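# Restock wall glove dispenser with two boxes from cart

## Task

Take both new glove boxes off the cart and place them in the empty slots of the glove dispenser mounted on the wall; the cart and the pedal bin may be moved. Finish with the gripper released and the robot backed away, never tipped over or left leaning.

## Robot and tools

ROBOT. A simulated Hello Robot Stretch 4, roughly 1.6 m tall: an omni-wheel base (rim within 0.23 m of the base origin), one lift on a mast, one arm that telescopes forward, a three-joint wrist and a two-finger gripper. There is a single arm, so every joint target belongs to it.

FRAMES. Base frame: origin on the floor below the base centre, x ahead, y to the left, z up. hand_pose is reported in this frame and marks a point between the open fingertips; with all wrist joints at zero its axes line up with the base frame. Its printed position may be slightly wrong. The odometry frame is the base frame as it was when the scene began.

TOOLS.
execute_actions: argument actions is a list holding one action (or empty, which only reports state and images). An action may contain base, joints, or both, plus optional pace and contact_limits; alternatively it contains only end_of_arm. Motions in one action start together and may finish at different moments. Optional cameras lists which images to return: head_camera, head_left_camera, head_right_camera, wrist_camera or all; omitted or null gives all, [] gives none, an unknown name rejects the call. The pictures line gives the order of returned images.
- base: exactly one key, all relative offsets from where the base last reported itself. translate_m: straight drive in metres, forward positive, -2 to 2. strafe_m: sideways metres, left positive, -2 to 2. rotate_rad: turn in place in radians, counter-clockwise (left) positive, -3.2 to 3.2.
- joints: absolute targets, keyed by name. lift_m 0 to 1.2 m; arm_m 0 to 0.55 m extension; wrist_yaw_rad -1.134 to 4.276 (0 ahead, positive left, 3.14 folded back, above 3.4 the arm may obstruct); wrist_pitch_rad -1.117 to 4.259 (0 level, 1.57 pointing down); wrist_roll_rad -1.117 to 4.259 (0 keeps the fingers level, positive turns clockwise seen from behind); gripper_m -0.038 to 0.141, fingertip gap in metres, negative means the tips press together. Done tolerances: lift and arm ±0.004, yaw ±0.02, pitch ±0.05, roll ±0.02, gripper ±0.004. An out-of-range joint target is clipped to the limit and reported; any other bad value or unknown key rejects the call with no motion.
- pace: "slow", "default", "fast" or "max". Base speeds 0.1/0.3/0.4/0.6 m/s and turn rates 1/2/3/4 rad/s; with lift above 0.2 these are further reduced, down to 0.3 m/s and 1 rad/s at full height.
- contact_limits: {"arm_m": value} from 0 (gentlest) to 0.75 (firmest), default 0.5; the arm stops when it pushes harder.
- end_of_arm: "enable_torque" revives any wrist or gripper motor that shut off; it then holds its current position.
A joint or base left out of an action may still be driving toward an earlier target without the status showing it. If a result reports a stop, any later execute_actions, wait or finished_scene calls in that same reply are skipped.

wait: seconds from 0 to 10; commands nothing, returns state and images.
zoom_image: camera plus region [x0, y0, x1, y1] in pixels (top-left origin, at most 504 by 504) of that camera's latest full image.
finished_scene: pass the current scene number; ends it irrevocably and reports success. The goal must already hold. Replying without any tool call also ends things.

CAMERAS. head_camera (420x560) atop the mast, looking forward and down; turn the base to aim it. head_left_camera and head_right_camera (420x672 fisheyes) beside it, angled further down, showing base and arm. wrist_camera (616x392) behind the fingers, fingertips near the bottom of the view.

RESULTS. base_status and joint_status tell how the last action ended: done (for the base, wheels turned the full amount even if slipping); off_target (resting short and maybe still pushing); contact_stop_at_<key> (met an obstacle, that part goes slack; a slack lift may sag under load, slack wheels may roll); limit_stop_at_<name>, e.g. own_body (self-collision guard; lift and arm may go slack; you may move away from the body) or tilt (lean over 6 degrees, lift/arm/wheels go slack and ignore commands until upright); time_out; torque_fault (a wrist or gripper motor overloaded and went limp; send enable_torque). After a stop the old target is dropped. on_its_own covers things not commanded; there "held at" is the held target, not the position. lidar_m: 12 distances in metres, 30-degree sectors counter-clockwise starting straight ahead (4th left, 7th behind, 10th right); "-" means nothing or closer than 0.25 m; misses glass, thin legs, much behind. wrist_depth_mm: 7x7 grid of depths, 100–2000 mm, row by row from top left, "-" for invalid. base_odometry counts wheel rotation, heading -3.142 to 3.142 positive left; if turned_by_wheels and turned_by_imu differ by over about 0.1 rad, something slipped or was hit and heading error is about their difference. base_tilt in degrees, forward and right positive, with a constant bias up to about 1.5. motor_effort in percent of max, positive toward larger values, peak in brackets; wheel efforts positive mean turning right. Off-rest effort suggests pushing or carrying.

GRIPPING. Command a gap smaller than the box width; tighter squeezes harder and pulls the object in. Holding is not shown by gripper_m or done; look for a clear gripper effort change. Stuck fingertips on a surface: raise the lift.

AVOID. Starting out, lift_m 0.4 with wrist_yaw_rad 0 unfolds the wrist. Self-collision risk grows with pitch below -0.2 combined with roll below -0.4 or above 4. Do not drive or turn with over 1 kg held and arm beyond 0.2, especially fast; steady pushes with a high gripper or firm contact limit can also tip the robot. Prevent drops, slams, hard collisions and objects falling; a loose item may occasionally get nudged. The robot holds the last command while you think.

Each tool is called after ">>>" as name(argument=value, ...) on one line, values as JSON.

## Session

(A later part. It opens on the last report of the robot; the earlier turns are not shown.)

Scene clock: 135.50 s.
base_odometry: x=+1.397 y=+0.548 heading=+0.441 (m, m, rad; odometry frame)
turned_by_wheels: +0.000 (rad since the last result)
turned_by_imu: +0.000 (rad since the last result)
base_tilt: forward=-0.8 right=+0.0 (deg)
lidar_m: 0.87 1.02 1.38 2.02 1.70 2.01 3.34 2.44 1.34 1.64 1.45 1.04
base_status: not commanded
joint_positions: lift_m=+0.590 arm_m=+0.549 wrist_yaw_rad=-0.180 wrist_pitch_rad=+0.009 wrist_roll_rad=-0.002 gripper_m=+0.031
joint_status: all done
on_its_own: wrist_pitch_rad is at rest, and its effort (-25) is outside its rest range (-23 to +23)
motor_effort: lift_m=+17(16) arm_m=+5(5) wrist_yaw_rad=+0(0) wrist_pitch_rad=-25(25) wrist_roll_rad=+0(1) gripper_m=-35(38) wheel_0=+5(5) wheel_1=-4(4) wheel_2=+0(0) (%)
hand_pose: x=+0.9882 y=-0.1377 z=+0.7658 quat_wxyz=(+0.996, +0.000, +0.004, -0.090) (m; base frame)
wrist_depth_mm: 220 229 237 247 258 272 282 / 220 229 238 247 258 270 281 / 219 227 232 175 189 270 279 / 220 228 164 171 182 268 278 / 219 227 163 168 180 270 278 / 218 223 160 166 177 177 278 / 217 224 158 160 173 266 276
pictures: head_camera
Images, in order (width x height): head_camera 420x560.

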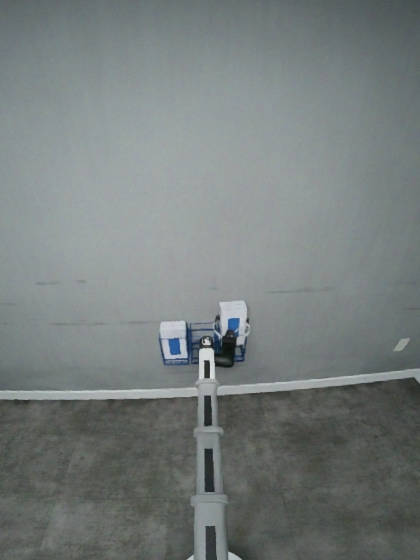

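>>> execute_actions(actions=[{"joints":{"lift_m":0.565},"pace":"slow"}], cameras=[])

>>> execute_actions(actions=[{"joints":{"lift_m":0.545},"pace":"slow"}], cameras=["head_camera"])

>>> zoom_image(camera="head_camera", region=[150, 260, 290, 370])

Scene clock: 138.90 s.
base_odometry: x=+1.397 y=+0.548 heading=+0.441 (m, m, rad; odometry frame)
turned_by_wheels: +0.000 (rad since the last result)
turned_by_imu: -0.001 (rad since the last result)
base_tilt: forward=-0.9 right=+0.0 (deg)
lidar_m: 0.88 1.01 1.38 2.03 1.70 1.98 3.36 2.46 1.35 1.67 1.46 1.05
base_status: not commanded
joint_positions: lift_m=+0.565 arm_m=+0.549 wrist_yaw_rad=-0.180 wrist_pitch_rad=+0.009 wrist_roll_rad=-0.002 gripper_m=+0.031
joint_status: all done
on_its_own: wrist_pitch_rad is at rest, and its effort (-26) is outside its rest range (-23 to +23)
motor_effort: lift_m=+17(16) arm_m=+5(5) wrist_yaw_rad=+0(0) wrist_pitch_rad=-26(25) wrist_roll_rad=-1(0) gripper_m=-34(34) wheel_0=+5(5) wheel_1=-4(4) wheel_2=+0(0) (%)
hand_pose: x=+0.9882 y=-0.1377 z=+0.7408 quat_wxyz=(+0.996, +0.000, +0.004, -0.090) (m; base frame)
wrist_depth_mm: 220 229 238 248 258 272 281 / 220 228 237 248 258 271 281 / 220 228 232 175 189 270 279 / 219 227 164 171 182 271 278 / 219 227 162 168 180 268 277 / 218 224 160 167 178 176 278 / 216 224 158 160 173 184 276
pictures: none
No camera images: the call's "cameras" was empty. Leave "cameras" out to get every camera's image.

Scene clock: 139.83 s.
base_odometry: x=+1.397 y=+0.548 heading=+0.441 (m, m, rad; odometry frame)
turned_by_wheels: +0.000 (rad since the last result)
turned_by_imu: +0.000 (rad since the last result)
base_tilt: forward=-0.8 right=+0.0 (deg)
lidar_m: 0.88 1.01 1.37 2.05 1.72 2.02 3.34 2.48 1.35 1.66 1.45 1.02
base_status: not commanded
joint_positions: lift_m=+0.545 arm_m=+0.549 wrist_yaw_rad=-0.181 wrist_pitch_rad=+0.002 wrist_roll_rad=-0.001 gripper_m=+0.031
joint_status: all done
motor_effort: lift_m=+14(19) arm_m=+4(5) wrist_yaw_rad=+3(3) wrist_pitch_rad=-9(26) wrist_roll_rad=-1(1) gripper_m=-39(35) wheel_0=+5(5) wheel_1=-4(4) wheel_2=+0(0) (%)
hand_pose: x=+0.9881 y=-0.1380 z=+0.7228 quat_wxyz=(+0.996, -0.001, +0.001, -0.090) (m; base frame)
wrist_depth_mm: 222 230 240 250 262 273 285 / 221 229 239 248 259 273 283 / 221 229 234 174 189 271 281 / 220 227 164 171 182 270 281 / 219 228 163 168 179 270 279 / 218 223 160 166 177 177 277 / 216 222 157 160 145 171 274
pictures: head_camera
Images, in order (width x height): head_camera 420x560.

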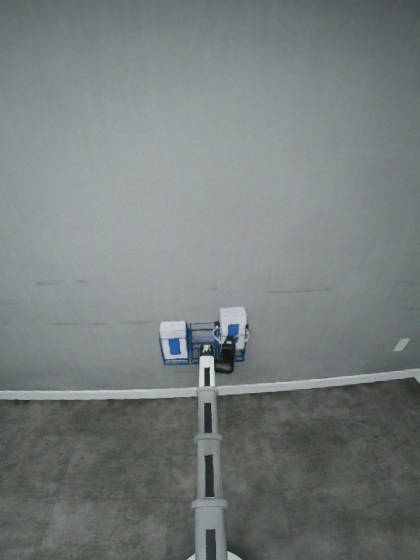

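Region (150, 260, 290, 370) of head_camera's 420x560 image, scaled by 3.600, with more detail than that image has; it fills the top 396 rows of this view, and the rest is white.

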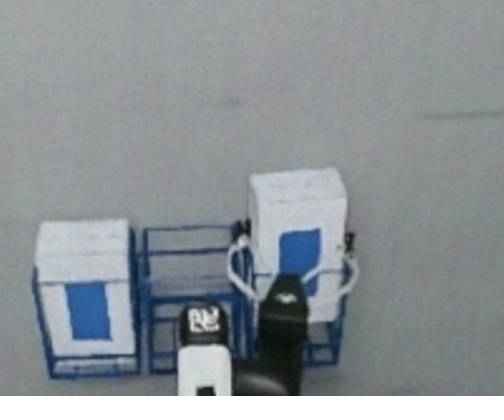

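Fingers touch the rim. Release, back up a bit.

>>> execute_actions(actions=[{"joints":{"lift_m":0.555,"gripper_m":0.135},"pace":"slow"}], cameras=[])

>>> execute_actions(actions=[{"joints":{"lift_m":0.6,"arm_m":0.3}}], cameras=["head_camera"])

>>> zoom_image(camera="head_camera", region=[150, 280, 290, 390])

Scene clock: 146.67 s.
base_odometry: x=+1.396 y=+0.548 heading=+0.441 (m, m, rad; odometry frame)
turned_by_wheels: +0.000 (rad since the last result)
turned_by_imu: -0.003 (rad since the last result)
base_tilt: forward=-0.9 right=-0.1 (deg)
lidar_m: 0.88 1.03 1.37 2.03 1.71 2.03 3.36 2.45 1.34 1.67 1.46 1.04
base_status: not commanded
joint_positions: lift_m=+0.555 arm_m=+0.549 wrist_yaw_rad=-0.195 wrist_pitch_rad=+0.007 wrist_roll_rad=-0.003 gripper_m=+0.135
joint_status: all done
on_its_own: wrist_yaw_rad is at rest, and its effort (+42) is outside its rest range (-13 to +13)
motor_effort: lift_m=+23(28) arm_m=+8(8) wrist_yaw_rad=+42(52) wrist_pitch_rad=-19(27) wrist_roll_rad=+4(3) gripper_m=+1(33) wheel_0=+10(11) wheel_1=+5(5) wheel_2=-13(13) (%)
hand_pose: x=+0.9857 y=-0.1416 z=+0.7309 quat_wxyz=(+0.995, -0.001, +0.003, -0.097) (m; base frame)
wrist_depth_mm: 222 231 241 253 265 279 290 / 221 230 241 252 264 279 289 / 221 230 240 251 265 277 289 / 221 229 240 251 263 277 287 / 220 229 238 249 260 276 287 / 220 227 176 181 189 276 287 / 219 225 173 139 187 193 286
pictures: none
No camera images: the call's "cameras" was empty. Leave "cameras" out to get every camera's image.

Scene clock: 148.53 s.
base_odometry: x=+1.397 y=+0.548 heading=+0.442 (m, m, rad; odometry frame)
turned_by_wheels: +0.000 (rad since the last result)
turned_by_imu: -0.001 (rad since the last result)
base_tilt: forward=-0.8 right=+0.0 (deg)
lidar_m: 0.87 1.03 1.39 2.03 1.71 2.00 3.36 2.44 1.37 1.66 1.45 1.03
base_status: not commanded
joint_positions: lift_m=+0.600 arm_m=+0.301 wrist_yaw_rad=-0.180 wrist_pitch_rad=+0.002 wrist_roll_rad=-0.002 gripper_m=+0.135
joint_status: all done
motor_effort: lift_m=+22(24) arm_m=-5(8) wrist_yaw_rad=+0(42) wrist_pitch_rad=-8(36) wrist_roll_rad=+1(6) gripper_m=-2(3) wheel_0=+3(10) wheel_1=+4(5) wheel_2=-3(13) (%)
hand_pose: x=+0.7400 y=-0.1377 z=+0.7773 quat_wxyz=(+0.996, -0.001, +0.001, -0.090) (m; base frame)
wrist_depth_mm: 449 466 484 508 535 554 580 / 452 466 484 504 525 554 580 / 452 466 484 504 525 549 574 / 449 462 484 504 525 549 574 / 442 462 484 500 525 544 580 / 366 455 217 410 512 212 569 / 362 455 469 138 521 535 569
pictures: head_camera
Images, in order (width x height): head_camera 420x560.

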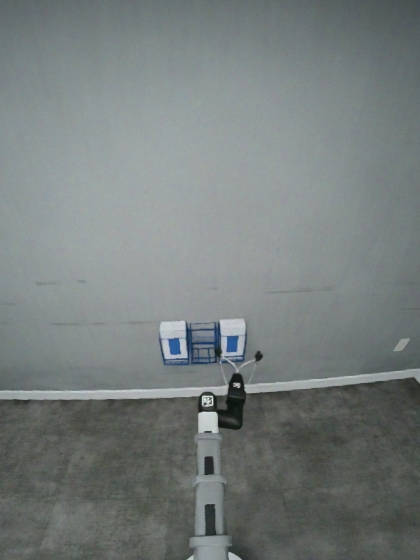

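Region (150, 280, 290, 390) of head_camera's 420x560 image, scaled by 3.600, with more detail than that image has; it fills the top 396 rows of this view, and the rest is white.

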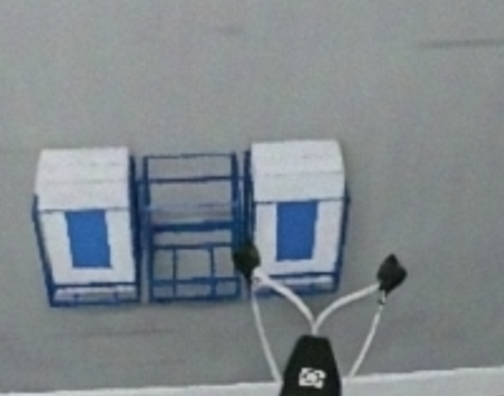

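>>> execute_actions(actions=[{"joints":{"arm_m":0.0,"wrist_yaw_rad":0,"lift_m":0.66,"gripper_m":0.141},"pace":"fast"}], cameras=[])

>>> execute_actions(actions=[{"base":{"rotate_rad":-1.571}}], cameras=[])

>>> execute_actions(actions=[{"base":{"strafe_m":-0.51}}], cameras=[])

>>> execute_actions(actions=[{"base":{"translate_m":0.45}}], cameras=["head_camera","wrist_camera"])

Scene clock: 155.73 s.
base_odometry: x=+1.397 y=+0.548 heading=+0.442 (m, m, rad; odometry frame)
turned_by_wheels: +0.000 (rad since the last result)
turned_by_imu: -0.002 (rad since the last result)
base_tilt: forward=-0.9 right=-0.1 (deg)
lidar_m: 0.87 1.01 1.38 2.03 1.72 2.01 3.33 2.46 1.34 1.66 1.45 1.04
base_status: not commanded
joint_positions: lift_m=+0.660 arm_m=+0.002 wrist_yaw_rad=+0.000 wrist_pitch_rad=+0.002 wrist_roll_rad=-0.002 gripper_m=+0.141
joint_status: all done
motor_effort: lift_m=+21(21) arm_m=-5(5) wrist_yaw_rad=+0(5) wrist_pitch_rad=-7(8) wrist_roll_rad=+2(2) gripper_m=+0(1) wheel_0=+3(3) wheel_1=+4(4) wheel_2=-3(3) (%)
hand_pose: x=+0.4610 y=-0.0875 z=+0.8373 quat_wxyz=(+1.000, -0.001, +0.001, +0.000) (m; base frame)
wrist_depth_mm: 798 798 788 788 788 788 788 / 798 788 788 798 778 788 788 / 788 778 798 788 788 778 788 / 788 798 798 788 788 778 778 / 778 788 788 778 778 778 778 / 798 778 219 683 691 205 768 / 798 778 691 141 768 768 768
pictures: none
No camera images: the call's "cameras" was empty. Leave "cameras" out to get every camera's image.

Scene clock: 157.80 s.
base_odometry: x=+1.397 y=+0.548 heading=-1.129 (m, m, rad; odometry frame)
turned_by_wheels: -1.570 (rad since the last result)
turned_by_imu: -1.551 (rad since the last result)
base_tilt: forward=-0.9 right=+0.0 (deg)
lidar_m: 1.66 1.44 1.02 0.88 1.03 1.41 2.07 1.71 2.07 3.28 2.43 1.38
base_status: done
joint_positions: lift_m=+0.660 arm_m=+0.002 wrist_yaw_rad=+0.000 wrist_pitch_rad=+0.002 wrist_roll_rad=-0.002 gripper_m=+0.141
joint_status: not commanded
motor_effort: lift_m=+20(22) arm_m=-5(5) wrist_yaw_rad=-1(1) wrist_pitch_rad=-5(5) wrist_roll_rad=+1(1) gripper_m=+2(3) wheel_0=+4(8) wheel_1=+4(7) wheel_2=+2(9) (%)
hand_pose: x=+0.4610 y=-0.0874 z=+0.8374 quat_wxyz=(+1.000, -0.001, +0.001, +0.000) (m; base frame)
wrist_depth_mm: 1499 1499 1499 1499 1499 1499 1499 / 1499 1537 1499 1499 1499 1499 1499 / 1499 1499 1499 1499 1430 1499 1464 / 1499 1537 1499 1499 1430 1464 1464 / 1499 1499 1499 1499 1464 1281 1336 / 1430 1499 219 1464 1464 206 1464 / 1499 1464 1499 141 1464 1255 1008
pictures: none
No camera images: the call's "cameras" was empty. Leave "cameras" out to get every camera's image.

Scene clock: 160.83 s.
base_odometry: x=+0.936 y=+0.330 heading=-1.129 (m, m, rad; odometry frame)
turned_by_wheels: +0.000 (rad since the last result)
turned_by_imu: +0.001 (rad since the last result)
base_tilt: forward=-0.8 right=+0.0 (deg)
lidar_m: 1.25 1.74 1.57 1.39 1.55 2.09 1.59 1.50 2.06 2.79 2.40 1.31
base_status: done
joint_positions: lift_m=+0.660 arm_m=+0.002 wrist_yaw_rad=+0.000 wrist_pitch_rad=+0.002 wrist_roll_rad=-0.002 gripper_m=+0.141
joint_status: not commanded
motor_effort: lift_m=+21(21) arm_m=-5(5) wrist_yaw_rad=+0(1) wrist_pitch_rad=-9(7) wrist_roll_rad=+2(1) gripper_m=-1(1) wheel_0=+2(8) wheel_1=-1(11) wheel_2=+0(3) (%)
hand_pose: x=+0.4610 y=-0.0874 z=+0.8374 quat_wxyz=(+1.000, -0.001, +0.001, +0.000) (m; base frame)
wrist_depth_mm: 1537 1499 1537 1499 1499 1499 1499 / 1537 1537 1537 1499 1537 1464 1464 / 1537 1464 1537 1499 1464 1499 1499 / 1537 1499 1499 1499 1499 1464 1464 / 1499 1499 1499 1397 1397 1464 1430 / 1499 1499 220 1464 1366 206 1430 / 1499 1499 1499 141 1205 1464 1430
pictures: none
No camera images: the call's "cameras" was empty. Leave "cameras" out to get every camera's image.

Scene clock: 163.80 s.
base_odometry: x=+1.128 y=-0.077 heading=-1.128 (m, m, rad; odometry frame)
turned_by_wheels: +0.000 (rad since the last result)
turned_by_imu: -0.002 (rad since the last result)
base_tilt: forward=-0.9 right=+0.0 (deg)
lidar_m: 0.80 1.28 1.56 1.42 1.41 2.09 1.96 1.99 2.67 2.78 1.75 0.83
base_status: done
joint_positions: lift_m=+0.660 arm_m=+0.002 wrist_yaw_rad=+0.000 wrist_pitch_rad=+0.002 wrist_roll_rad=-0.002 gripper_m=+0.141
joint_status: not commanded
motor_effort: lift_m=+21(21) arm_m=-5(5) wrist_yaw_rad=+0(1) wrist_pitch_rad=-7(6) wrist_roll_rad=+2(3) gripper_m=-1(1) wheel_0=+4(7) wheel_1=+3(8) wheel_2=-1(12) (%)
hand_pose: x=+0.4610 y=-0.0874 z=+0.8374 quat_wxyz=(+1.000, -0.001, +0.001, +0.000) (m; base frame)
wrist_depth_mm: 1060 1060 1060 1042 1025 1025 1025 / 1042 1042 1025 1042 1025 1025 1042 / 1042 1025 1042 1042 1042 1025 1008 / 1042 1042 1008 1025 1025 1025 1025 / 1042 1042 1042 820 1025 1025 1008 / 1042 1025 220 591 591 206 1008 / 1025 1042 1025 141 917 917 991
pictures: head_camera, wrist_camera
Images, in order (width x height): head_camera 420x560, wrist_camera 616x392.

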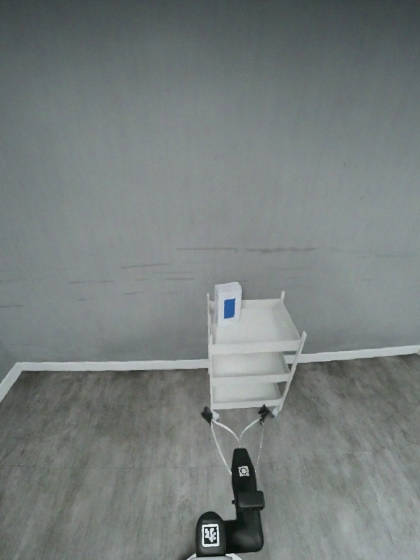

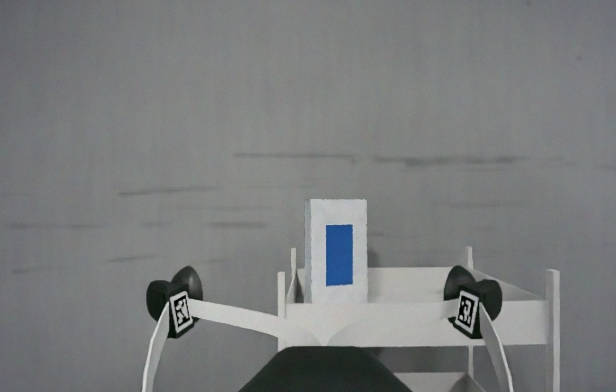

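>>> execute_actions(actions=[{"base":{"strafe_m":-0.055},"joints":{"lift_m":0.65}}], cameras=[])

>>> execute_actions(actions=[{"base":{"translate_m":0.13},"joints":{"arm_m":0.3}}], cameras=["wrist_camera"])

Scene clock: 168.13 s.
base_odometry: x=+1.079 y=-0.100 heading=-1.128 (m, m, rad; odometry frame)
turned_by_wheels: +0.000 (rad since the last result)
turned_by_imu: -0.002 (rad since the last result)
base_tilt: forward=-0.8 right=+0.0 (deg)
lidar_m: 0.79 1.28 1.61 1.46 1.52 2.18 1.93 1.96 2.66 2.71 1.77 0.85
base_status: done
joint_positions: lift_m=+0.650 arm_m=+0.002 wrist_yaw_rad=+0.000 wrist_pitch_rad=+0.002 wrist_roll_rad=-0.002 gripper_m=+0.141
joint_status: all done
motor_effort: lift_m=+15(22) arm_m=-5(5) wrist_yaw_rad=+0(0) wrist_pitch_rad=-7(6) wrist_roll_rad=+2(1) gripper_m=+1(1) wheel_0=+2(13) wheel_1=-2(10) wheel_2=+0(2) (%)
hand_pose: x=+0.4610 y=-0.0874 z=+0.8279 quat_wxyz=(+1.000, -0.001, +0.001, +0.000) (m; base frame)
wrist_depth_mm: 1042 1042 1042 1042 1025 1042 1025 / 1060 1060 1042 1042 1042 1042 1025 / 1042 1042 1025 1025 1042 1025 1025 / 1025 1042 1042 1042 1025 1025 1008 / 1042 1042 1025 809 1025 1008 1008 / 1042 1042 220 597 597 206 1008 / 1060 1025 1025 141 1025 1008 991
pictures: none
No camera images: the call's "cameras" was empty. Leave "cameras" out to get every camera's image.

Scene clock: 170.13 s.
base_odometry: x=+1.135 y=-0.217 heading=-1.128 (m, m, rad; odometry frame)
turned_by_wheels: +0.000 (rad since the last result)
turned_by_imu: -0.001 (rad since the last result)
base_tilt: forward=-0.8 right=+0.0 (deg)
lidar_m: 0.67 1.14 1.55 1.52 1.52 2.19 2.06 2.12 2.84 2.72 1.58 0.70
base_status: done
joint_positions: lift_m=+0.650 arm_m=+0.299 wrist_yaw_rad=+0.000 wrist_pitch_rad=+0.002 wrist_roll_rad=-0.002 gripper_m=+0.141
joint_status: all done
motor_effort: lift_m=+15(15) arm_m=+5(5) wrist_yaw_rad=-1(0) wrist_pitch_rad=-9(8) wrist_roll_rad=+2(2) gripper_m=+3(2) wheel_0=+3(12) wheel_1=+3(8) wheel_2=-1(10) (%)
hand_pose: x=+0.7585 y=-0.0874 z=+0.8279 quat_wxyz=(+1.000, -0.001, +0.001, +0.000) (m; base frame)
wrist_depth_mm: 603 603 597 597 597 597 591 / 603 597 597 597 591 585 585 / 603 597 597 591 591 585 580 / 603 591 591 364 591 580 585 / 597 591 591 359 580 585 580 / 597 591 220 362 488 205 500 / 591 585 410 141 488 484 452
pictures: wrist_camera
Images, in order (width x height): wrist_camera 616x392.

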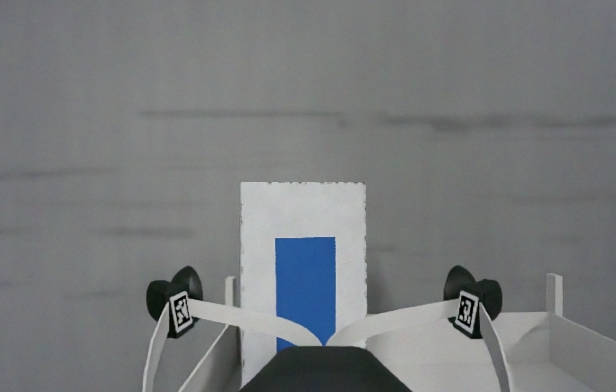

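>>> execute_actions(actions=[{"base":{"strafe_m":0.014},"joints":{"arm_m":0.47},"pace":"slow"}], cameras=["wrist_camera"])

>>> execute_actions(actions=[{"joints":{"gripper_m":0.03}}], cameras=["wrist_camera"])

Scene clock: 175.10 s.
base_odometry: x=+1.147 y=-0.212 heading=-1.128 (m, m, rad; odometry frame)
turned_by_wheels: +0.000 (rad since the last result)
turned_by_imu: -0.002 (rad since the last result)
base_tilt: forward=-0.8 right=+0.0 (deg)
lidar_m: 0.67 1.13 1.52 1.51 1.50 2.14 2.06 2.12 2.85 2.73 1.59 0.71
base_status: done
joint_positions: lift_m=+0.650 arm_m=+0.469 wrist_yaw_rad=+0.000 wrist_pitch_rad=+0.002 wrist_roll_rad=-0.002 gripper_m=+0.141
joint_status: all done
motor_effort: lift_m=+15(15) arm_m=+5(5) wrist_yaw_rad=-1(1) wrist_pitch_rad=-8(4) wrist_roll_rad=+1(0) gripper_m=+2(2) wheel_0=-4(13) wheel_1=+4(8) wheel_2=+0(0) (%)
hand_pose: x=+0.9285 y=-0.0874 z=+0.8279 quat_wxyz=(+1.000, -0.001, +0.001, +0.000) (m; base frame)
wrist_depth_mm: 427 427 421 424 418 415 415 / 427 421 421 418 415 413 413 / 424 424 421 418 418 413 410 / 421 421 200 206 216 413 410 / 421 418 196 204 213 413 410 / 421 418 192 200 208 206 410 / 418 415 191 141 208 407 404
pictures: wrist_camera
Images, in order (width x height): wrist_camera 616x392.

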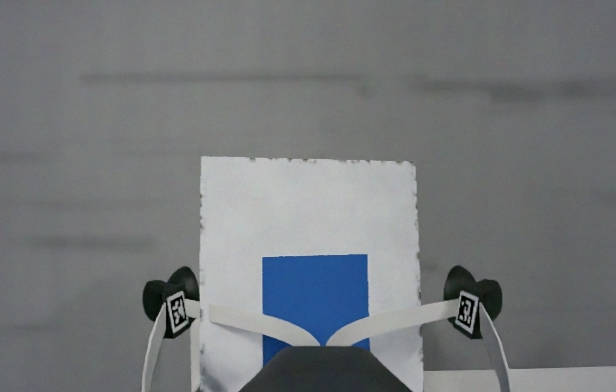

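Scene clock: 177.20 s.
base_odometry: x=+1.147 y=-0.212 heading=-1.127 (m, m, rad; odometry frame)
turned_by_wheels: +0.000 (rad since the last result)
turned_by_imu: -0.001 (rad since the last result)
base_tilt: forward=-0.9 right=+0.0 (deg)
lidar_m: 0.67 1.14 1.55 1.52 1.49 2.14 2.04 2.10 2.85 2.73 1.58 0.70
base_status: not commanded
joint_positions: lift_m=+0.650 arm_m=+0.469 wrist_yaw_rad=+0.001 wrist_pitch_rad=+0.004 wrist_roll_rad=-0.002 gripper_m=+0.031
joint_status: all done
motor_effort: lift_m=+15(15) arm_m=+4(5) wrist_yaw_rad=-3(8) wrist_pitch_rad=-10(10) wrist_roll_rad=-1(2) gripper_m=-34(38) wheel_0=-3(4) wheel_1=+4(4) wheel_2=+0(0) (%)
hand_pose: x=+0.9287 y=-0.0871 z=+0.8275 quat_wxyz=(+1.000, -0.001, +0.002, +0.001) (m; base frame)
wrist_depth_mm: 424 424 421 421 418 415 415 / 424 421 421 418 418 413 413 / 424 421 418 418 415 415 413 / 421 418 174 178 185 413 410 / 421 421 173 178 184 413 407 / 421 418 173 177 183 177 410 / 421 415 171 174 182 319 317
pictures: wrist_camera
Images, in order (width x height): wrist_camera 616x392.

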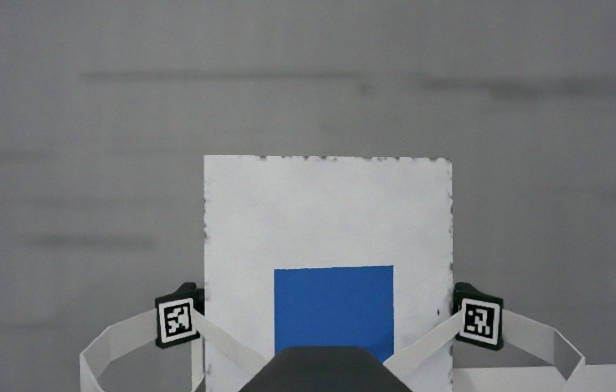

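>>> execute_actions(actions=[{"joints":{"lift_m":0.82},"pace":"slow"}], cameras=[])

>>> execute_actions(actions=[{"joints":{"arm_m":0.05}}], cameras=[])

>>> execute_actions(actions=[{"base":{"rotate_rad":1.569},"joints":{"wrist_yaw_rad":-0.13},"pace":"slow"}], cameras=[])

>>> execute_actions(actions=[{"base":{"strafe_m":0.70}}], cameras=[])

>>> execute_actions(actions=[{"base":{"translate_m":0.54},"joints":{"arm_m":0.3,"lift_m":0.76}}], cameras=["head_camera"])

>>> zoom_image(camera="head_camera", region=[150, 260, 290, 390])

Scene clock: 183.90 s.
base_odometry: x=+1.147 y=-0.212 heading=-1.127 (m, m, rad; odometry frame)
turned_by_wheels: +0.000 (rad since the last result)
turned_by_imu: -0.002 (rad since the last result)
base_tilt: forward=-0.8 right=-0.1 (deg)
lidar_m: 0.67 1.12 1.56 1.50 1.51 2.16 2.09 2.11 2.85 2.74 1.58 0.72
base_status: not commanded
joint_positions: lift_m=+0.820 arm_m=+0.469 wrist_yaw_rad=+0.001 wrist_pitch_rad=+0.007 wrist_roll_rad=-0.002 gripper_m=+0.031
joint_status: all done
motor_effort: lift_m=+23(27) arm_m=+5(5) wrist_yaw_rad=-2(3) wrist_pitch_rad=-22(22) wrist_roll_rad=+0(1) gripper_m=-36(40) wheel_0=-3(3) wheel_1=+4(4) wheel_2=+0(0) (%)
hand_pose: x=+0.9286 y=-0.0873 z=+0.9956 quat_wxyz=(+1.000, -0.001, +0.004, +0.000) (m; base frame)
wrist_depth_mm: 424 424 421 415 415 413 413 / 424 421 418 418 415 413 413 / 424 421 418 415 415 415 410 / 421 418 178 182 189 410 410 / 421 418 176 180 186 410 410 / 418 415 173 177 183 177 407 / 421 415 170 173 181 410 407
pictures: none
No camera images: the call's "cameras" was empty. Leave "cameras" out to get every camera's image.

Scene clock: 186.23 s.
base_odometry: x=+1.147 y=-0.212 heading=-1.127 (m, m, rad; odometry frame)
turned_by_wheels: +0.000 (rad since the last result)
turned_by_imu: -0.001 (rad since the last result)
base_tilt: forward=-0.9 right=+0.0 (deg)
lidar_m: 0.43 1.13 1.54 1.50 1.51 2.15 2.05 2.10 2.85 2.73 1.57 0.45
base_status: not commanded
joint_positions: lift_m=+0.820 arm_m=+0.051 wrist_yaw_rad=+0.000 wrist_pitch_rad=+0.008 wrist_roll_rad=-0.002 gripper_m=+0.031
joint_status: all done
motor_effort: lift_m=+24(24) arm_m=-5(6) wrist_yaw_rad=+0(1) wrist_pitch_rad=-23(22) wrist_roll_rad=-1(1) gripper_m=-32(35) wheel_0=-3(3) wheel_1=+4(4) wheel_2=+0(0) (%)
hand_pose: x=+0.5103 y=-0.0875 z=+0.9956 quat_wxyz=(+1.000, -0.001, +0.004, +0.000) (m; base frame)
wrist_depth_mm: 854 866 854 854 842 831 842 / 854 854 854 854 831 842 831 / 866 854 854 842 842 831 842 / 866 842 178 182 189 831 831 / 854 854 176 180 186 831 831 / 854 854 174 177 183 177 831 / 854 854 169 173 181 732 820
pictures: none
No camera images: the call's "cameras" was empty. Leave "cameras" out to get every camera's image.

Scene clock: 189.10 s.
base_odometry: x=+1.147 y=-0.211 heading=+0.441 (m, m, rad; odometry frame)
turned_by_wheels: +1.568 (rad since the last result)
turned_by_imu: +1.546 (rad since the last result)
base_tilt: forward=-0.8 right=+0.0 (deg)
lidar_m: 0.43 1.48 2.13 2.06 2.09 2.83 2.74 1.63 0.72 0.68 1.14 0.47
base_status: done
joint_positions: lift_m=+0.820 arm_m=+0.051 wrist_yaw_rad=-0.130 wrist_pitch_rad=+0.008 wrist_roll_rad=-0.002 gripper_m=+0.031
joint_status: all done
motor_effort: lift_m=+23(24) arm_m=-5(5) wrist_yaw_rad=-1(6) wrist_pitch_rad=-22(22) wrist_roll_rad=-1(0) gripper_m=-34(34) wheel_0=-3(7) wheel_1=-4(8) wheel_2=-3(7) (%)
hand_pose: x=+0.4965 y=-0.1240 z=+0.9956 quat_wxyz=(+0.998, -0.001, +0.004, -0.065) (m; base frame)
wrist_depth_mm: 1229 1255 1308 1366 1366 1430 1281 / 1229 1229 1281 1308 1397 1430 1229 / 1229 1255 1308 1336 1366 1499 1229 / 1229 1255 178 181 189 1430 1229 / 1205 1255 175 180 186 1397 1255 / 1182 1160 173 177 183 177 1205 / 1182 1255 169 173 181 1397 1160
pictures: none
No camera images: the call's "cameras" was empty. Leave "cameras" out to get every camera's image.

Scene clock: 192.77 s.
base_odometry: x=+0.848 y=+0.422 heading=+0.441 (m, m, rad; odometry frame)
turned_by_wheels: +0.000 (rad since the last result)
turned_by_imu: -0.004 (rad since the last result)
base_tilt: forward=-0.9 right=+0.0 (deg)
lidar_m: 0.44 1.58 2.01 1.46 1.37 1.83 2.78 2.62 1.44 1.36 1.86 0.46
base_status: done
joint_positions: lift_m=+0.820 arm_m=+0.051 wrist_yaw_rad=-0.130 wrist_pitch_rad=+0.007 wrist_roll_rad=-0.002 gripper_m=+0.031
joint_status: not commanded
motor_effort: lift_m=+23(24) arm_m=-5(5) wrist_yaw_rad=-1(2) wrist_pitch_rad=-23(23) wrist_roll_rad=+1(1) gripper_m=-36(39) wheel_0=-3(12) wheel_1=+2(10) wheel_2=+0(3) (%)
hand_pose: x=+0.4965 y=-0.1241 z=+0.9957 quat_wxyz=(+0.998, -0.001, +0.004, -0.065) (m; base frame)
wrist_depth_mm: 1205 1281 1281 1336 1366 1430 1464 / 1182 1255 1281 1336 1336 1397 1464 / 1229 1229 1229 1308 1336 1366 1464 / 1205 1255 178 182 189 1430 1430 / 1205 1229 176 180 186 1397 1464 / 1205 1229 173 177 183 177 1397 / 1205 1229 170 173 181 1366 1397
pictures: none
No camera images: the call's "cameras" was empty. Leave "cameras" out to get every camera's image.

Scene clock: 196.07 s.
base_odometry: x=+1.337 y=+0.652 heading=+0.441 (m, m, rad; odometry frame)
turned_by_wheels: +0.000 (rad since the last result)
turned_by_imu: -0.002 (rad since the last result)
base_tilt: forward=-0.9 right=+0.0 (deg)
lidar_m: 0.68 1.03 1.37 1.91 1.58 1.88 3.35 2.64 1.47 1.77 1.47 0.94
base_status: done
joint_positions: lift_m=+0.760 arm_m=+0.299 wrist_yaw_rad=-0.130 wrist_pitch_rad=+0.007 wrist_roll_rad=-0.002 gripper_m=+0.031
joint_status: all done
motor_effort: lift_m=+17(24) arm_m=+5(5) wrist_yaw_rad=-1(1) wrist_pitch_rad=-23(24) wrist_roll_rad=+1(1) gripper_m=-32(37) wheel_0=+4(7) wheel_1=+4(9) wheel_2=-2(10) (%)
hand_pose: x=+0.7448 y=-0.1240 z=+0.9362 quat_wxyz=(+0.998, -0.001, +0.004, -0.065) (m; base frame)
wrist_depth_mm: 459 466 488 500 517 535 544 / 455 473 484 500 517 535 544 / 455 473 480 496 508 535 549 / 455 469 178 182 189 530 544 / 452 466 175 180 186 525 544 / 455 462 173 178 183 178 539 / 452 466 170 174 180 525 539
pictures: head_camera
Images, in order (width x height): head_camera 420x560.

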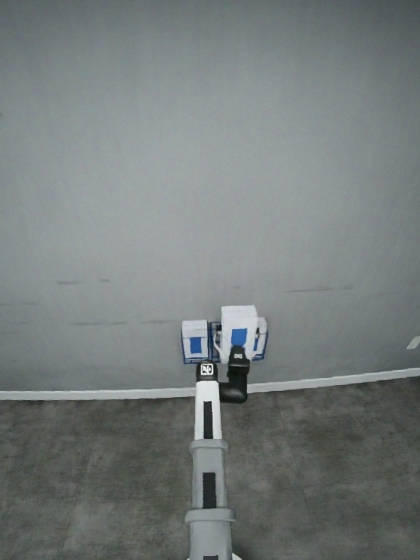

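Region (150, 260, 290, 390) of head_camera's 420x560 image, scaled by 3.600, with more detail than that image has; it fills the top 468 rows of this view, and the rest is white.

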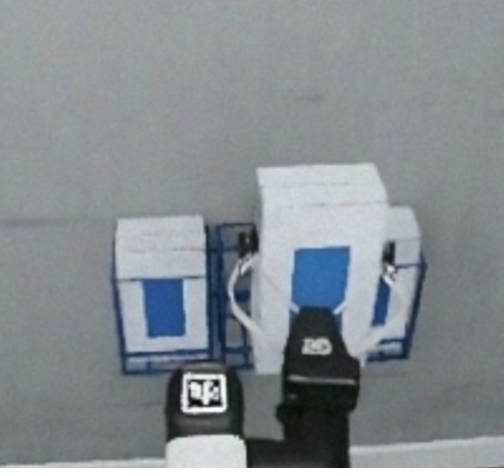

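>>> execute_actions(actions=[{"base":{"strafe_m":0.027},"joints":{"arm_m":0.54},"pace":"slow"}], cameras=[])

>>> execute_actions(actions=[{"joints":{"lift_m":0.71},"pace":"slow"}], cameras=["head_camera"])

>>> zoom_image(camera="head_camera", region=[150, 260, 290, 370])

Scene clock: 202.87 s.
base_odometry: x=+1.325 y=+0.676 heading=+0.441 (m, m, rad; odometry frame)
turned_by_wheels: +0.000 (rad since the last result)
turned_by_imu: -0.003 (rad since the last result)
base_tilt: forward=-0.8 right=+0.0 (deg)
lidar_m: 0.89 1.01 1.37 1.90 1.59 1.82 3.37 2.65 1.49 1.80 1.46 0.94
base_status: done
joint_positions: lift_m=+0.760 arm_m=+0.539 wrist_yaw_rad=-0.130 wrist_pitch_rad=+0.007 wrist_roll_rad=-0.002 gripper_m=+0.031
joint_status: all done
motor_effort: lift_m=+16(17) arm_m=+5(7) wrist_yaw_rad=-1(1) wrist_pitch_rad=-21(20) wrist_roll_rad=+0(0) gripper_m=-37(37) wheel_0=-5(7) wheel_1=+4(10) wheel_2=+0(0) (%)
hand_pose: x=+0.9847 y=-0.1241 z=+0.9362 quat_wxyz=(+0.998, -0.001, +0.004, -0.065) (m; base frame)
wrist_depth_mm: 231 238 246 253 259 270 277 / 231 238 245 253 260 270 277 / 230 237 243 251 259 268 276 / 230 236 178 182 189 268 274 / 230 236 175 180 186 266 273 / 230 233 174 177 183 177 274 / 229 235 169 174 181 264 271
pictures: none
No camera images: the call's "cameras" was empty. Leave "cameras" out to get every camera's image.

Scene clock: 204.17 s.
base_odometry: x=+1.325 y=+0.676 heading=+0.441 (m, m, rad; odometry frame)
turned_by_wheels: +0.000 (rad since the last result)
turned_by_imu: -0.001 (rad since the last result)
base_tilt: forward=-0.8 right=+0.0 (deg)
lidar_m: 0.88 1.01 1.37 1.88 1.58 1.81 3.33 2.65 1.49 1.79 1.46 0.94
base_status: not commanded
joint_positions: lift_m=+0.710 arm_m=+0.539 wrist_yaw_rad=-0.130 wrist_pitch_rad=+0.007 wrist_roll_rad=-0.002 gripper_m=+0.031
joint_status: all done
motor_effort: lift_m=+16(12) arm_m=+5(5) wrist_yaw_rad=-1(0) wrist_pitch_rad=-21(22) wrist_roll_rad=+0(1) gripper_m=-33(35) wheel_0=-5(5) wheel_1=+4(4) wheel_2=+0(0) (%)
hand_pose: x=+0.9847 y=-0.1241 z=+0.8863 quat_wxyz=(+0.998, -0.001, +0.004, -0.065) (m; base frame)
wrist_depth_mm: 232 238 246 253 260 270 277 / 231 237 245 253 260 270 277 / 231 237 244 250 258 268 274 / 231 237 178 182 189 267 274 / 230 236 176 180 186 266 274 / 230 234 173 177 184 177 273 / 229 234 170 174 181 265 271
pictures: head_camera
Images, in order (width x height): head_camera 420x560.

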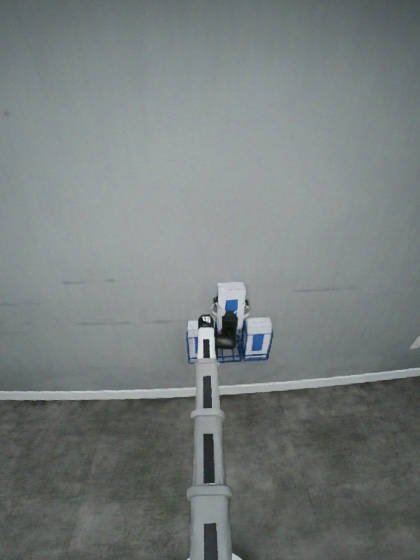

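Region (150, 260, 290, 370) of head_camera's 420x560 image, scaled by 3.600, with more detail than that image has; it fills the top 396 rows of this view, and the rest is white.

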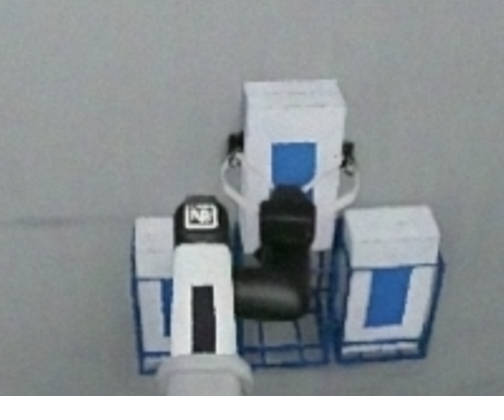

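>>> execute_actions(actions=[{"joints":{"arm_m":0.534},"pace":"slow"}], cameras=[])

>>> execute_actions(actions=[{"joints":{"lift_m":0.665},"pace":"slow"}], cameras=["head_camera"])

>>> zoom_image(camera="head_camera", region=[150, 260, 290, 370])

Scene clock: 208.90 s.
base_odometry: x=+1.325 y=+0.676 heading=+0.441 (m, m, rad; odometry frame)
turned_by_wheels: +0.000 (rad since the last result)
turned_by_imu: -0.002 (rad since the last result)
base_tilt: forward=-0.8 right=+0.0 (deg)
lidar_m: 0.89 1.01 1.38 1.89 1.57 1.83 3.34 2.66 1.48 1.80 1.46 0.96
base_status: not commanded
joint_positions: lift_m=+0.710 arm_m=+0.535 wrist_yaw_rad=-0.130 wrist_pitch_rad=+0.007 wrist_roll_rad=-0.002 gripper_m=+0.031
joint_status: all done
on_its_own: wrist_pitch_rad is at rest, and its effort (-24) is outside its rest range (-23 to +23)
motor_effort: lift_m=+16(16) arm_m=-5(6) wrist_yaw_rad=-1(1) wrist_pitch_rad=-24(19) wrist_roll_rad=-1(0) gripper_m=-34(35) wheel_0=-5(5) wheel_1=+5(4) wheel_2=+0(0) (%)
hand_pose: x=+0.9805 y=-0.1241 z=+0.8863 quat_wxyz=(+0.998, -0.001, +0.004, -0.065) (m; base frame)
wrist_depth_mm: 236 242 250 257 266 273 282 / 235 242 250 257 264 273 281 / 235 242 248 255 263 272 281 / 234 241 178 182 189 272 279 / 235 241 176 180 186 271 279 / 234 237 173 178 184 177 278 / 232 238 170 173 181 270 277
pictures: none
No camera images: the call's "cameras" was empty. Leave "cameras" out to get every camera's image.

Scene clock: 210.13 s.
base_odometry: x=+1.325 y=+0.676 heading=+0.441 (m, m, rad; odometry frame)
turned_by_wheels: +0.000 (rad since the last result)
turned_by_imu: -0.001 (rad since the last result)
base_tilt: forward=-0.8 right=+0.0 (deg)
lidar_m: 0.88 1.02 1.36 1.89 1.59 1.81 3.33 2.66 1.48 1.80 1.47 0.96
base_status: not commanded
joint_positions: lift_m=+0.665 arm_m=+0.535 wrist_yaw_rad=-0.130 wrist_pitch_rad=+0.007 wrist_roll_rad=-0.002 gripper_m=+0.031
joint_status: all done
motor_effort: lift_m=+16(15) arm_m=-5(5) wrist_yaw_rad=+0(0) wrist_pitch_rad=-22(23) wrist_roll_rad=-1(0) gripper_m=-36(34) wheel_0=-5(5) wheel_1=+4(5) wheel_2=+0(0) (%)
hand_pose: x=+0.9805 y=-0.1241 z=+0.8413 quat_wxyz=(+0.998, -0.001, +0.004, -0.065) (m; base frame)
wrist_depth_mm: 236 243 250 257 266 274 282 / 236 241 250 257 265 272 281 / 235 241 248 255 263 273 279 / 234 241 178 182 189 272 281 / 235 241 175 180 186 272 281 / 233 237 174 178 183 177 278 / 233 238 170 174 181 270 274
pictures: head_camera
Images, in order (width x height): head_camera 420x560.

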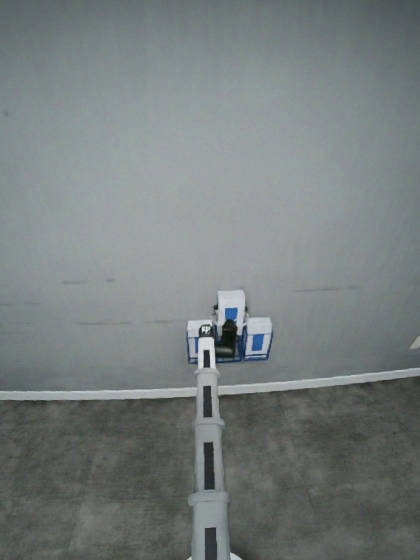

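Region (150, 260, 290, 370) of head_camera's 420x560 image, scaled by 3.600, with more detail than that image has; it fills the top 396 rows of this view, and the rest is white.

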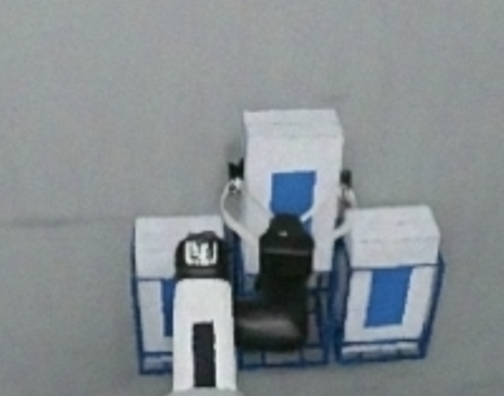

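>>> execute_actions(actions=[{"joints":{"lift_m":0.63},"pace":"slow"}], cameras=[])

>>> execute_actions(actions=[{"joints":{"lift_m":0.605},"pace":"slow"}], cameras=["head_camera"])

>>> zoom_image(camera="head_camera", region=[150, 260, 290, 370])

Scene clock: 213.40 s.
base_odometry: x=+1.325 y=+0.676 heading=+0.441 (m, m, rad; odometry frame)
turned_by_wheels: +0.000 (rad since the last result)
turned_by_imu: -0.001 (rad since the last result)
base_tilt: forward=-0.8 right=+0.0 (deg)
lidar_m: 0.89 1.01 1.39 1.91 1.59 1.83 3.34 2.66 1.49 1.80 1.45 0.94
base_status: not commanded
joint_positions: lift_m=+0.630 arm_m=+0.535 wrist_yaw_rad=-0.130 wrist_pitch_rad=+0.007 wrist_roll_rad=-0.002 gripper_m=+0.031
joint_status: all done
motor_effort: lift_m=+16(19) arm_m=-5(5) wrist_yaw_rad=-1(0) wrist_pitch_rad=-22(21) wrist_roll_rad=+0(1) gripper_m=-36(36) wheel_0=-5(5) wheel_1=+5(4) wheel_2=+0(0) (%)
hand_pose: x=+0.9805 y=-0.1241 z=+0.8063 quat_wxyz=(+0.998, -0.001, +0.004, -0.065) (m; base frame)
wrist_depth_mm: 236 243 249 257 266 274 281 / 236 241 249 257 265 273 281 / 235 242 248 255 263 273 279 / 235 240 178 182 188 271 279 / 235 239 176 180 186 271 278 / 234 237 173 177 184 177 278 / 233 238 169 173 181 240 238
pictures: none
No camera images: the call's "cameras" was empty. Leave "cameras" out to get every camera's image.

Scene clock: 214.40 s.
base_odometry: x=+1.325 y=+0.676 heading=+0.441 (m, m, rad; odometry frame)
turned_by_wheels: +0.000 (rad since the last result)
turned_by_imu: +0.000 (rad since the last result)
base_tilt: forward=-0.8 right=+0.0 (deg)
lidar_m: 0.87 1.01 1.38 1.88 1.59 1.79 3.33 2.67 1.48 1.80 1.44 0.96
base_status: not commanded
joint_positions: lift_m=+0.605 arm_m=+0.535 wrist_yaw_rad=-0.130 wrist_pitch_rad=+0.007 wrist_roll_rad=-0.002 gripper_m=+0.031
joint_status: all done
motor_effort: lift_m=+16(16) arm_m=-5(5) wrist_yaw_rad=+0(1) wrist_pitch_rad=-23(24) wrist_roll_rad=-1(0) gripper_m=-36(36) wheel_0=-5(5) wheel_1=+4(4) wheel_2=+0(0) (%)
hand_pose: x=+0.9805 y=-0.1241 z=+0.7813 quat_wxyz=(+0.998, -0.001, +0.004, -0.065) (m; base frame)
wrist_depth_mm: 236 243 250 257 265 274 282 / 236 243 249 257 264 274 281 / 236 241 248 255 264 272 279 / 235 241 178 182 189 271 278 / 235 241 175 179 186 272 279 / 234 237 174 178 184 177 278 / 206 186 169 173 181 203 187
pictures: head_camera
Images, in order (width x height): head_camera 420x560.

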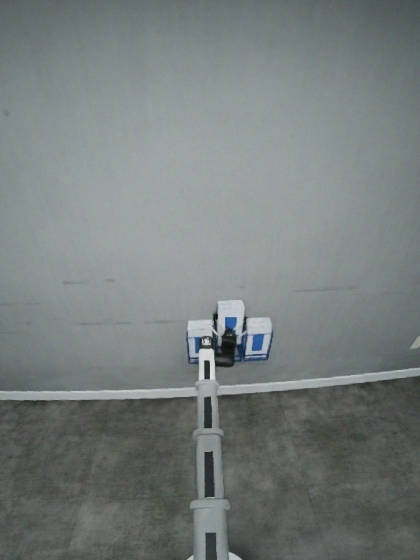

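Region (150, 260, 290, 370) of head_camera's 420x560 image, scaled by 3.600, with more detail than that image has; it fills the top 396 rows of this view, and the rest is white.

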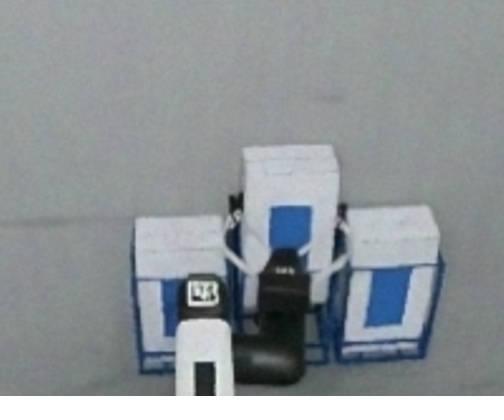

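>>> execute_actions(actions=[{"joints":{"gripper_m":0.135},"pace":"slow"}], cameras=[])

>>> execute_actions(actions=[{"joints":{"lift_m":0.63,"arm_m":0.1}}], cameras=["head_camera"])

>>> zoom_image(camera="head_camera", region=[150, 280, 290, 390])

Scene clock: 220.53 s.
base_odometry: x=+1.325 y=+0.676 heading=+0.441 (m, m, rad; odometry frame)
turned_by_wheels: +0.000 (rad since the last result)
turned_by_imu: -0.002 (rad since the last result)
base_tilt: forward=-0.8 right=+0.0 (deg)
lidar_m: 0.87 1.02 1.35 1.88 1.59 1.82 3.35 2.67 1.49 1.80 1.45 0.95
base_status: not commanded
joint_positions: lift_m=+0.605 arm_m=+0.534 wrist_yaw_rad=-0.130 wrist_pitch_rad=+0.003 wrist_roll_rad=-0.002 gripper_m=+0.135
joint_status: all done
motor_effort: lift_m=+16(16) arm_m=+1(5) wrist_yaw_rad=+0(22) wrist_pitch_rad=-8(23) wrist_roll_rad=-1(0) gripper_m=+1(33) wheel_0=+0(5) wheel_1=+4(4) wheel_2=-1(1) (%)
hand_pose: x=+0.9795 y=-0.1241 z=+0.7827 quat_wxyz=(+0.998, -0.001, +0.001, -0.065) (m; base frame)
wrist_depth_mm: 238 245 252 260 268 277 283 / 236 244 252 259 266 276 285 / 236 243 251 258 266 276 282 / 236 242 250 258 266 273 281 / 236 243 249 256 264 273 281 / 235 239 217 255 262 213 281 / 224 216 245 138 216 222 224
pictures: none
No camera images: the call's "cameras" was empty. Leave "cameras" out to get every camera's image.

Scene clock: 222.90 s.
base_odometry: x=+1.325 y=+0.676 heading=+0.441 (m, m, rad; odometry frame)
turned_by_wheels: +0.000 (rad since the last result)
turned_by_imu: -0.001 (rad since the last result)
base_tilt: forward=-0.9 right=+0.0 (deg)
lidar_m: 0.87 1.02 1.38 1.88 1.61 1.82 3.36 2.68 1.50 1.80 1.48 0.94
base_status: not commanded
joint_positions: lift_m=+0.630 arm_m=+0.101 wrist_yaw_rad=-0.130 wrist_pitch_rad=+0.002 wrist_roll_rad=-0.002 gripper_m=+0.135
joint_status: all done
motor_effort: lift_m=+21(23) arm_m=-5(4) wrist_yaw_rad=+0(1) wrist_pitch_rad=-7(8) wrist_roll_rad=+0(0) gripper_m=-2(1) wheel_0=+0(0) wheel_1=+4(4) wheel_2=-1(1) (%)
hand_pose: x=+0.5465 y=-0.1241 z=+0.8073 quat_wxyz=(+0.998, -0.001, +0.001, -0.065) (m; base frame)
wrist_depth_mm: 647 668 691 715 732 759 778 / 654 668 691 707 732 759 778 / 647 661 683 699 732 750 778 / 647 654 676 707 723 741 768 / 640 654 683 699 723 741 759 / 634 654 217 609 621 213 759 / 634 654 591 138 621 741 768
pictures: head_camera
Images, in order (width x height): head_camera 420x560.

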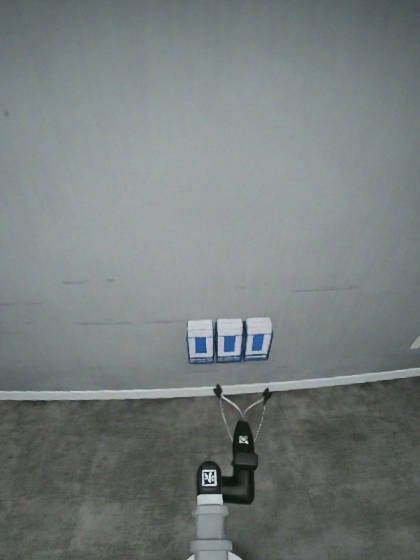

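Region (150, 280, 290, 390) of head_camera's 420x560 image, scaled by 3.600, with more detail than that image has; it fills the top 396 rows of this view, and the rest is white.

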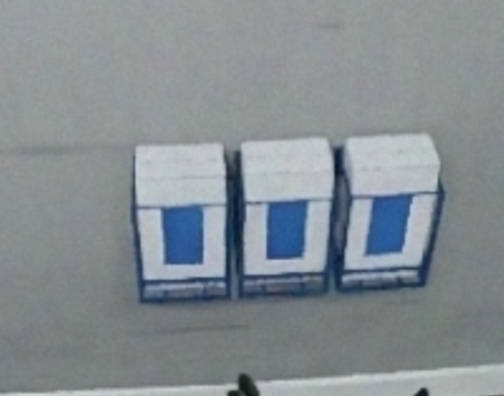

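>>> finished_scene(scene=1)

The scene is finished: the task was done.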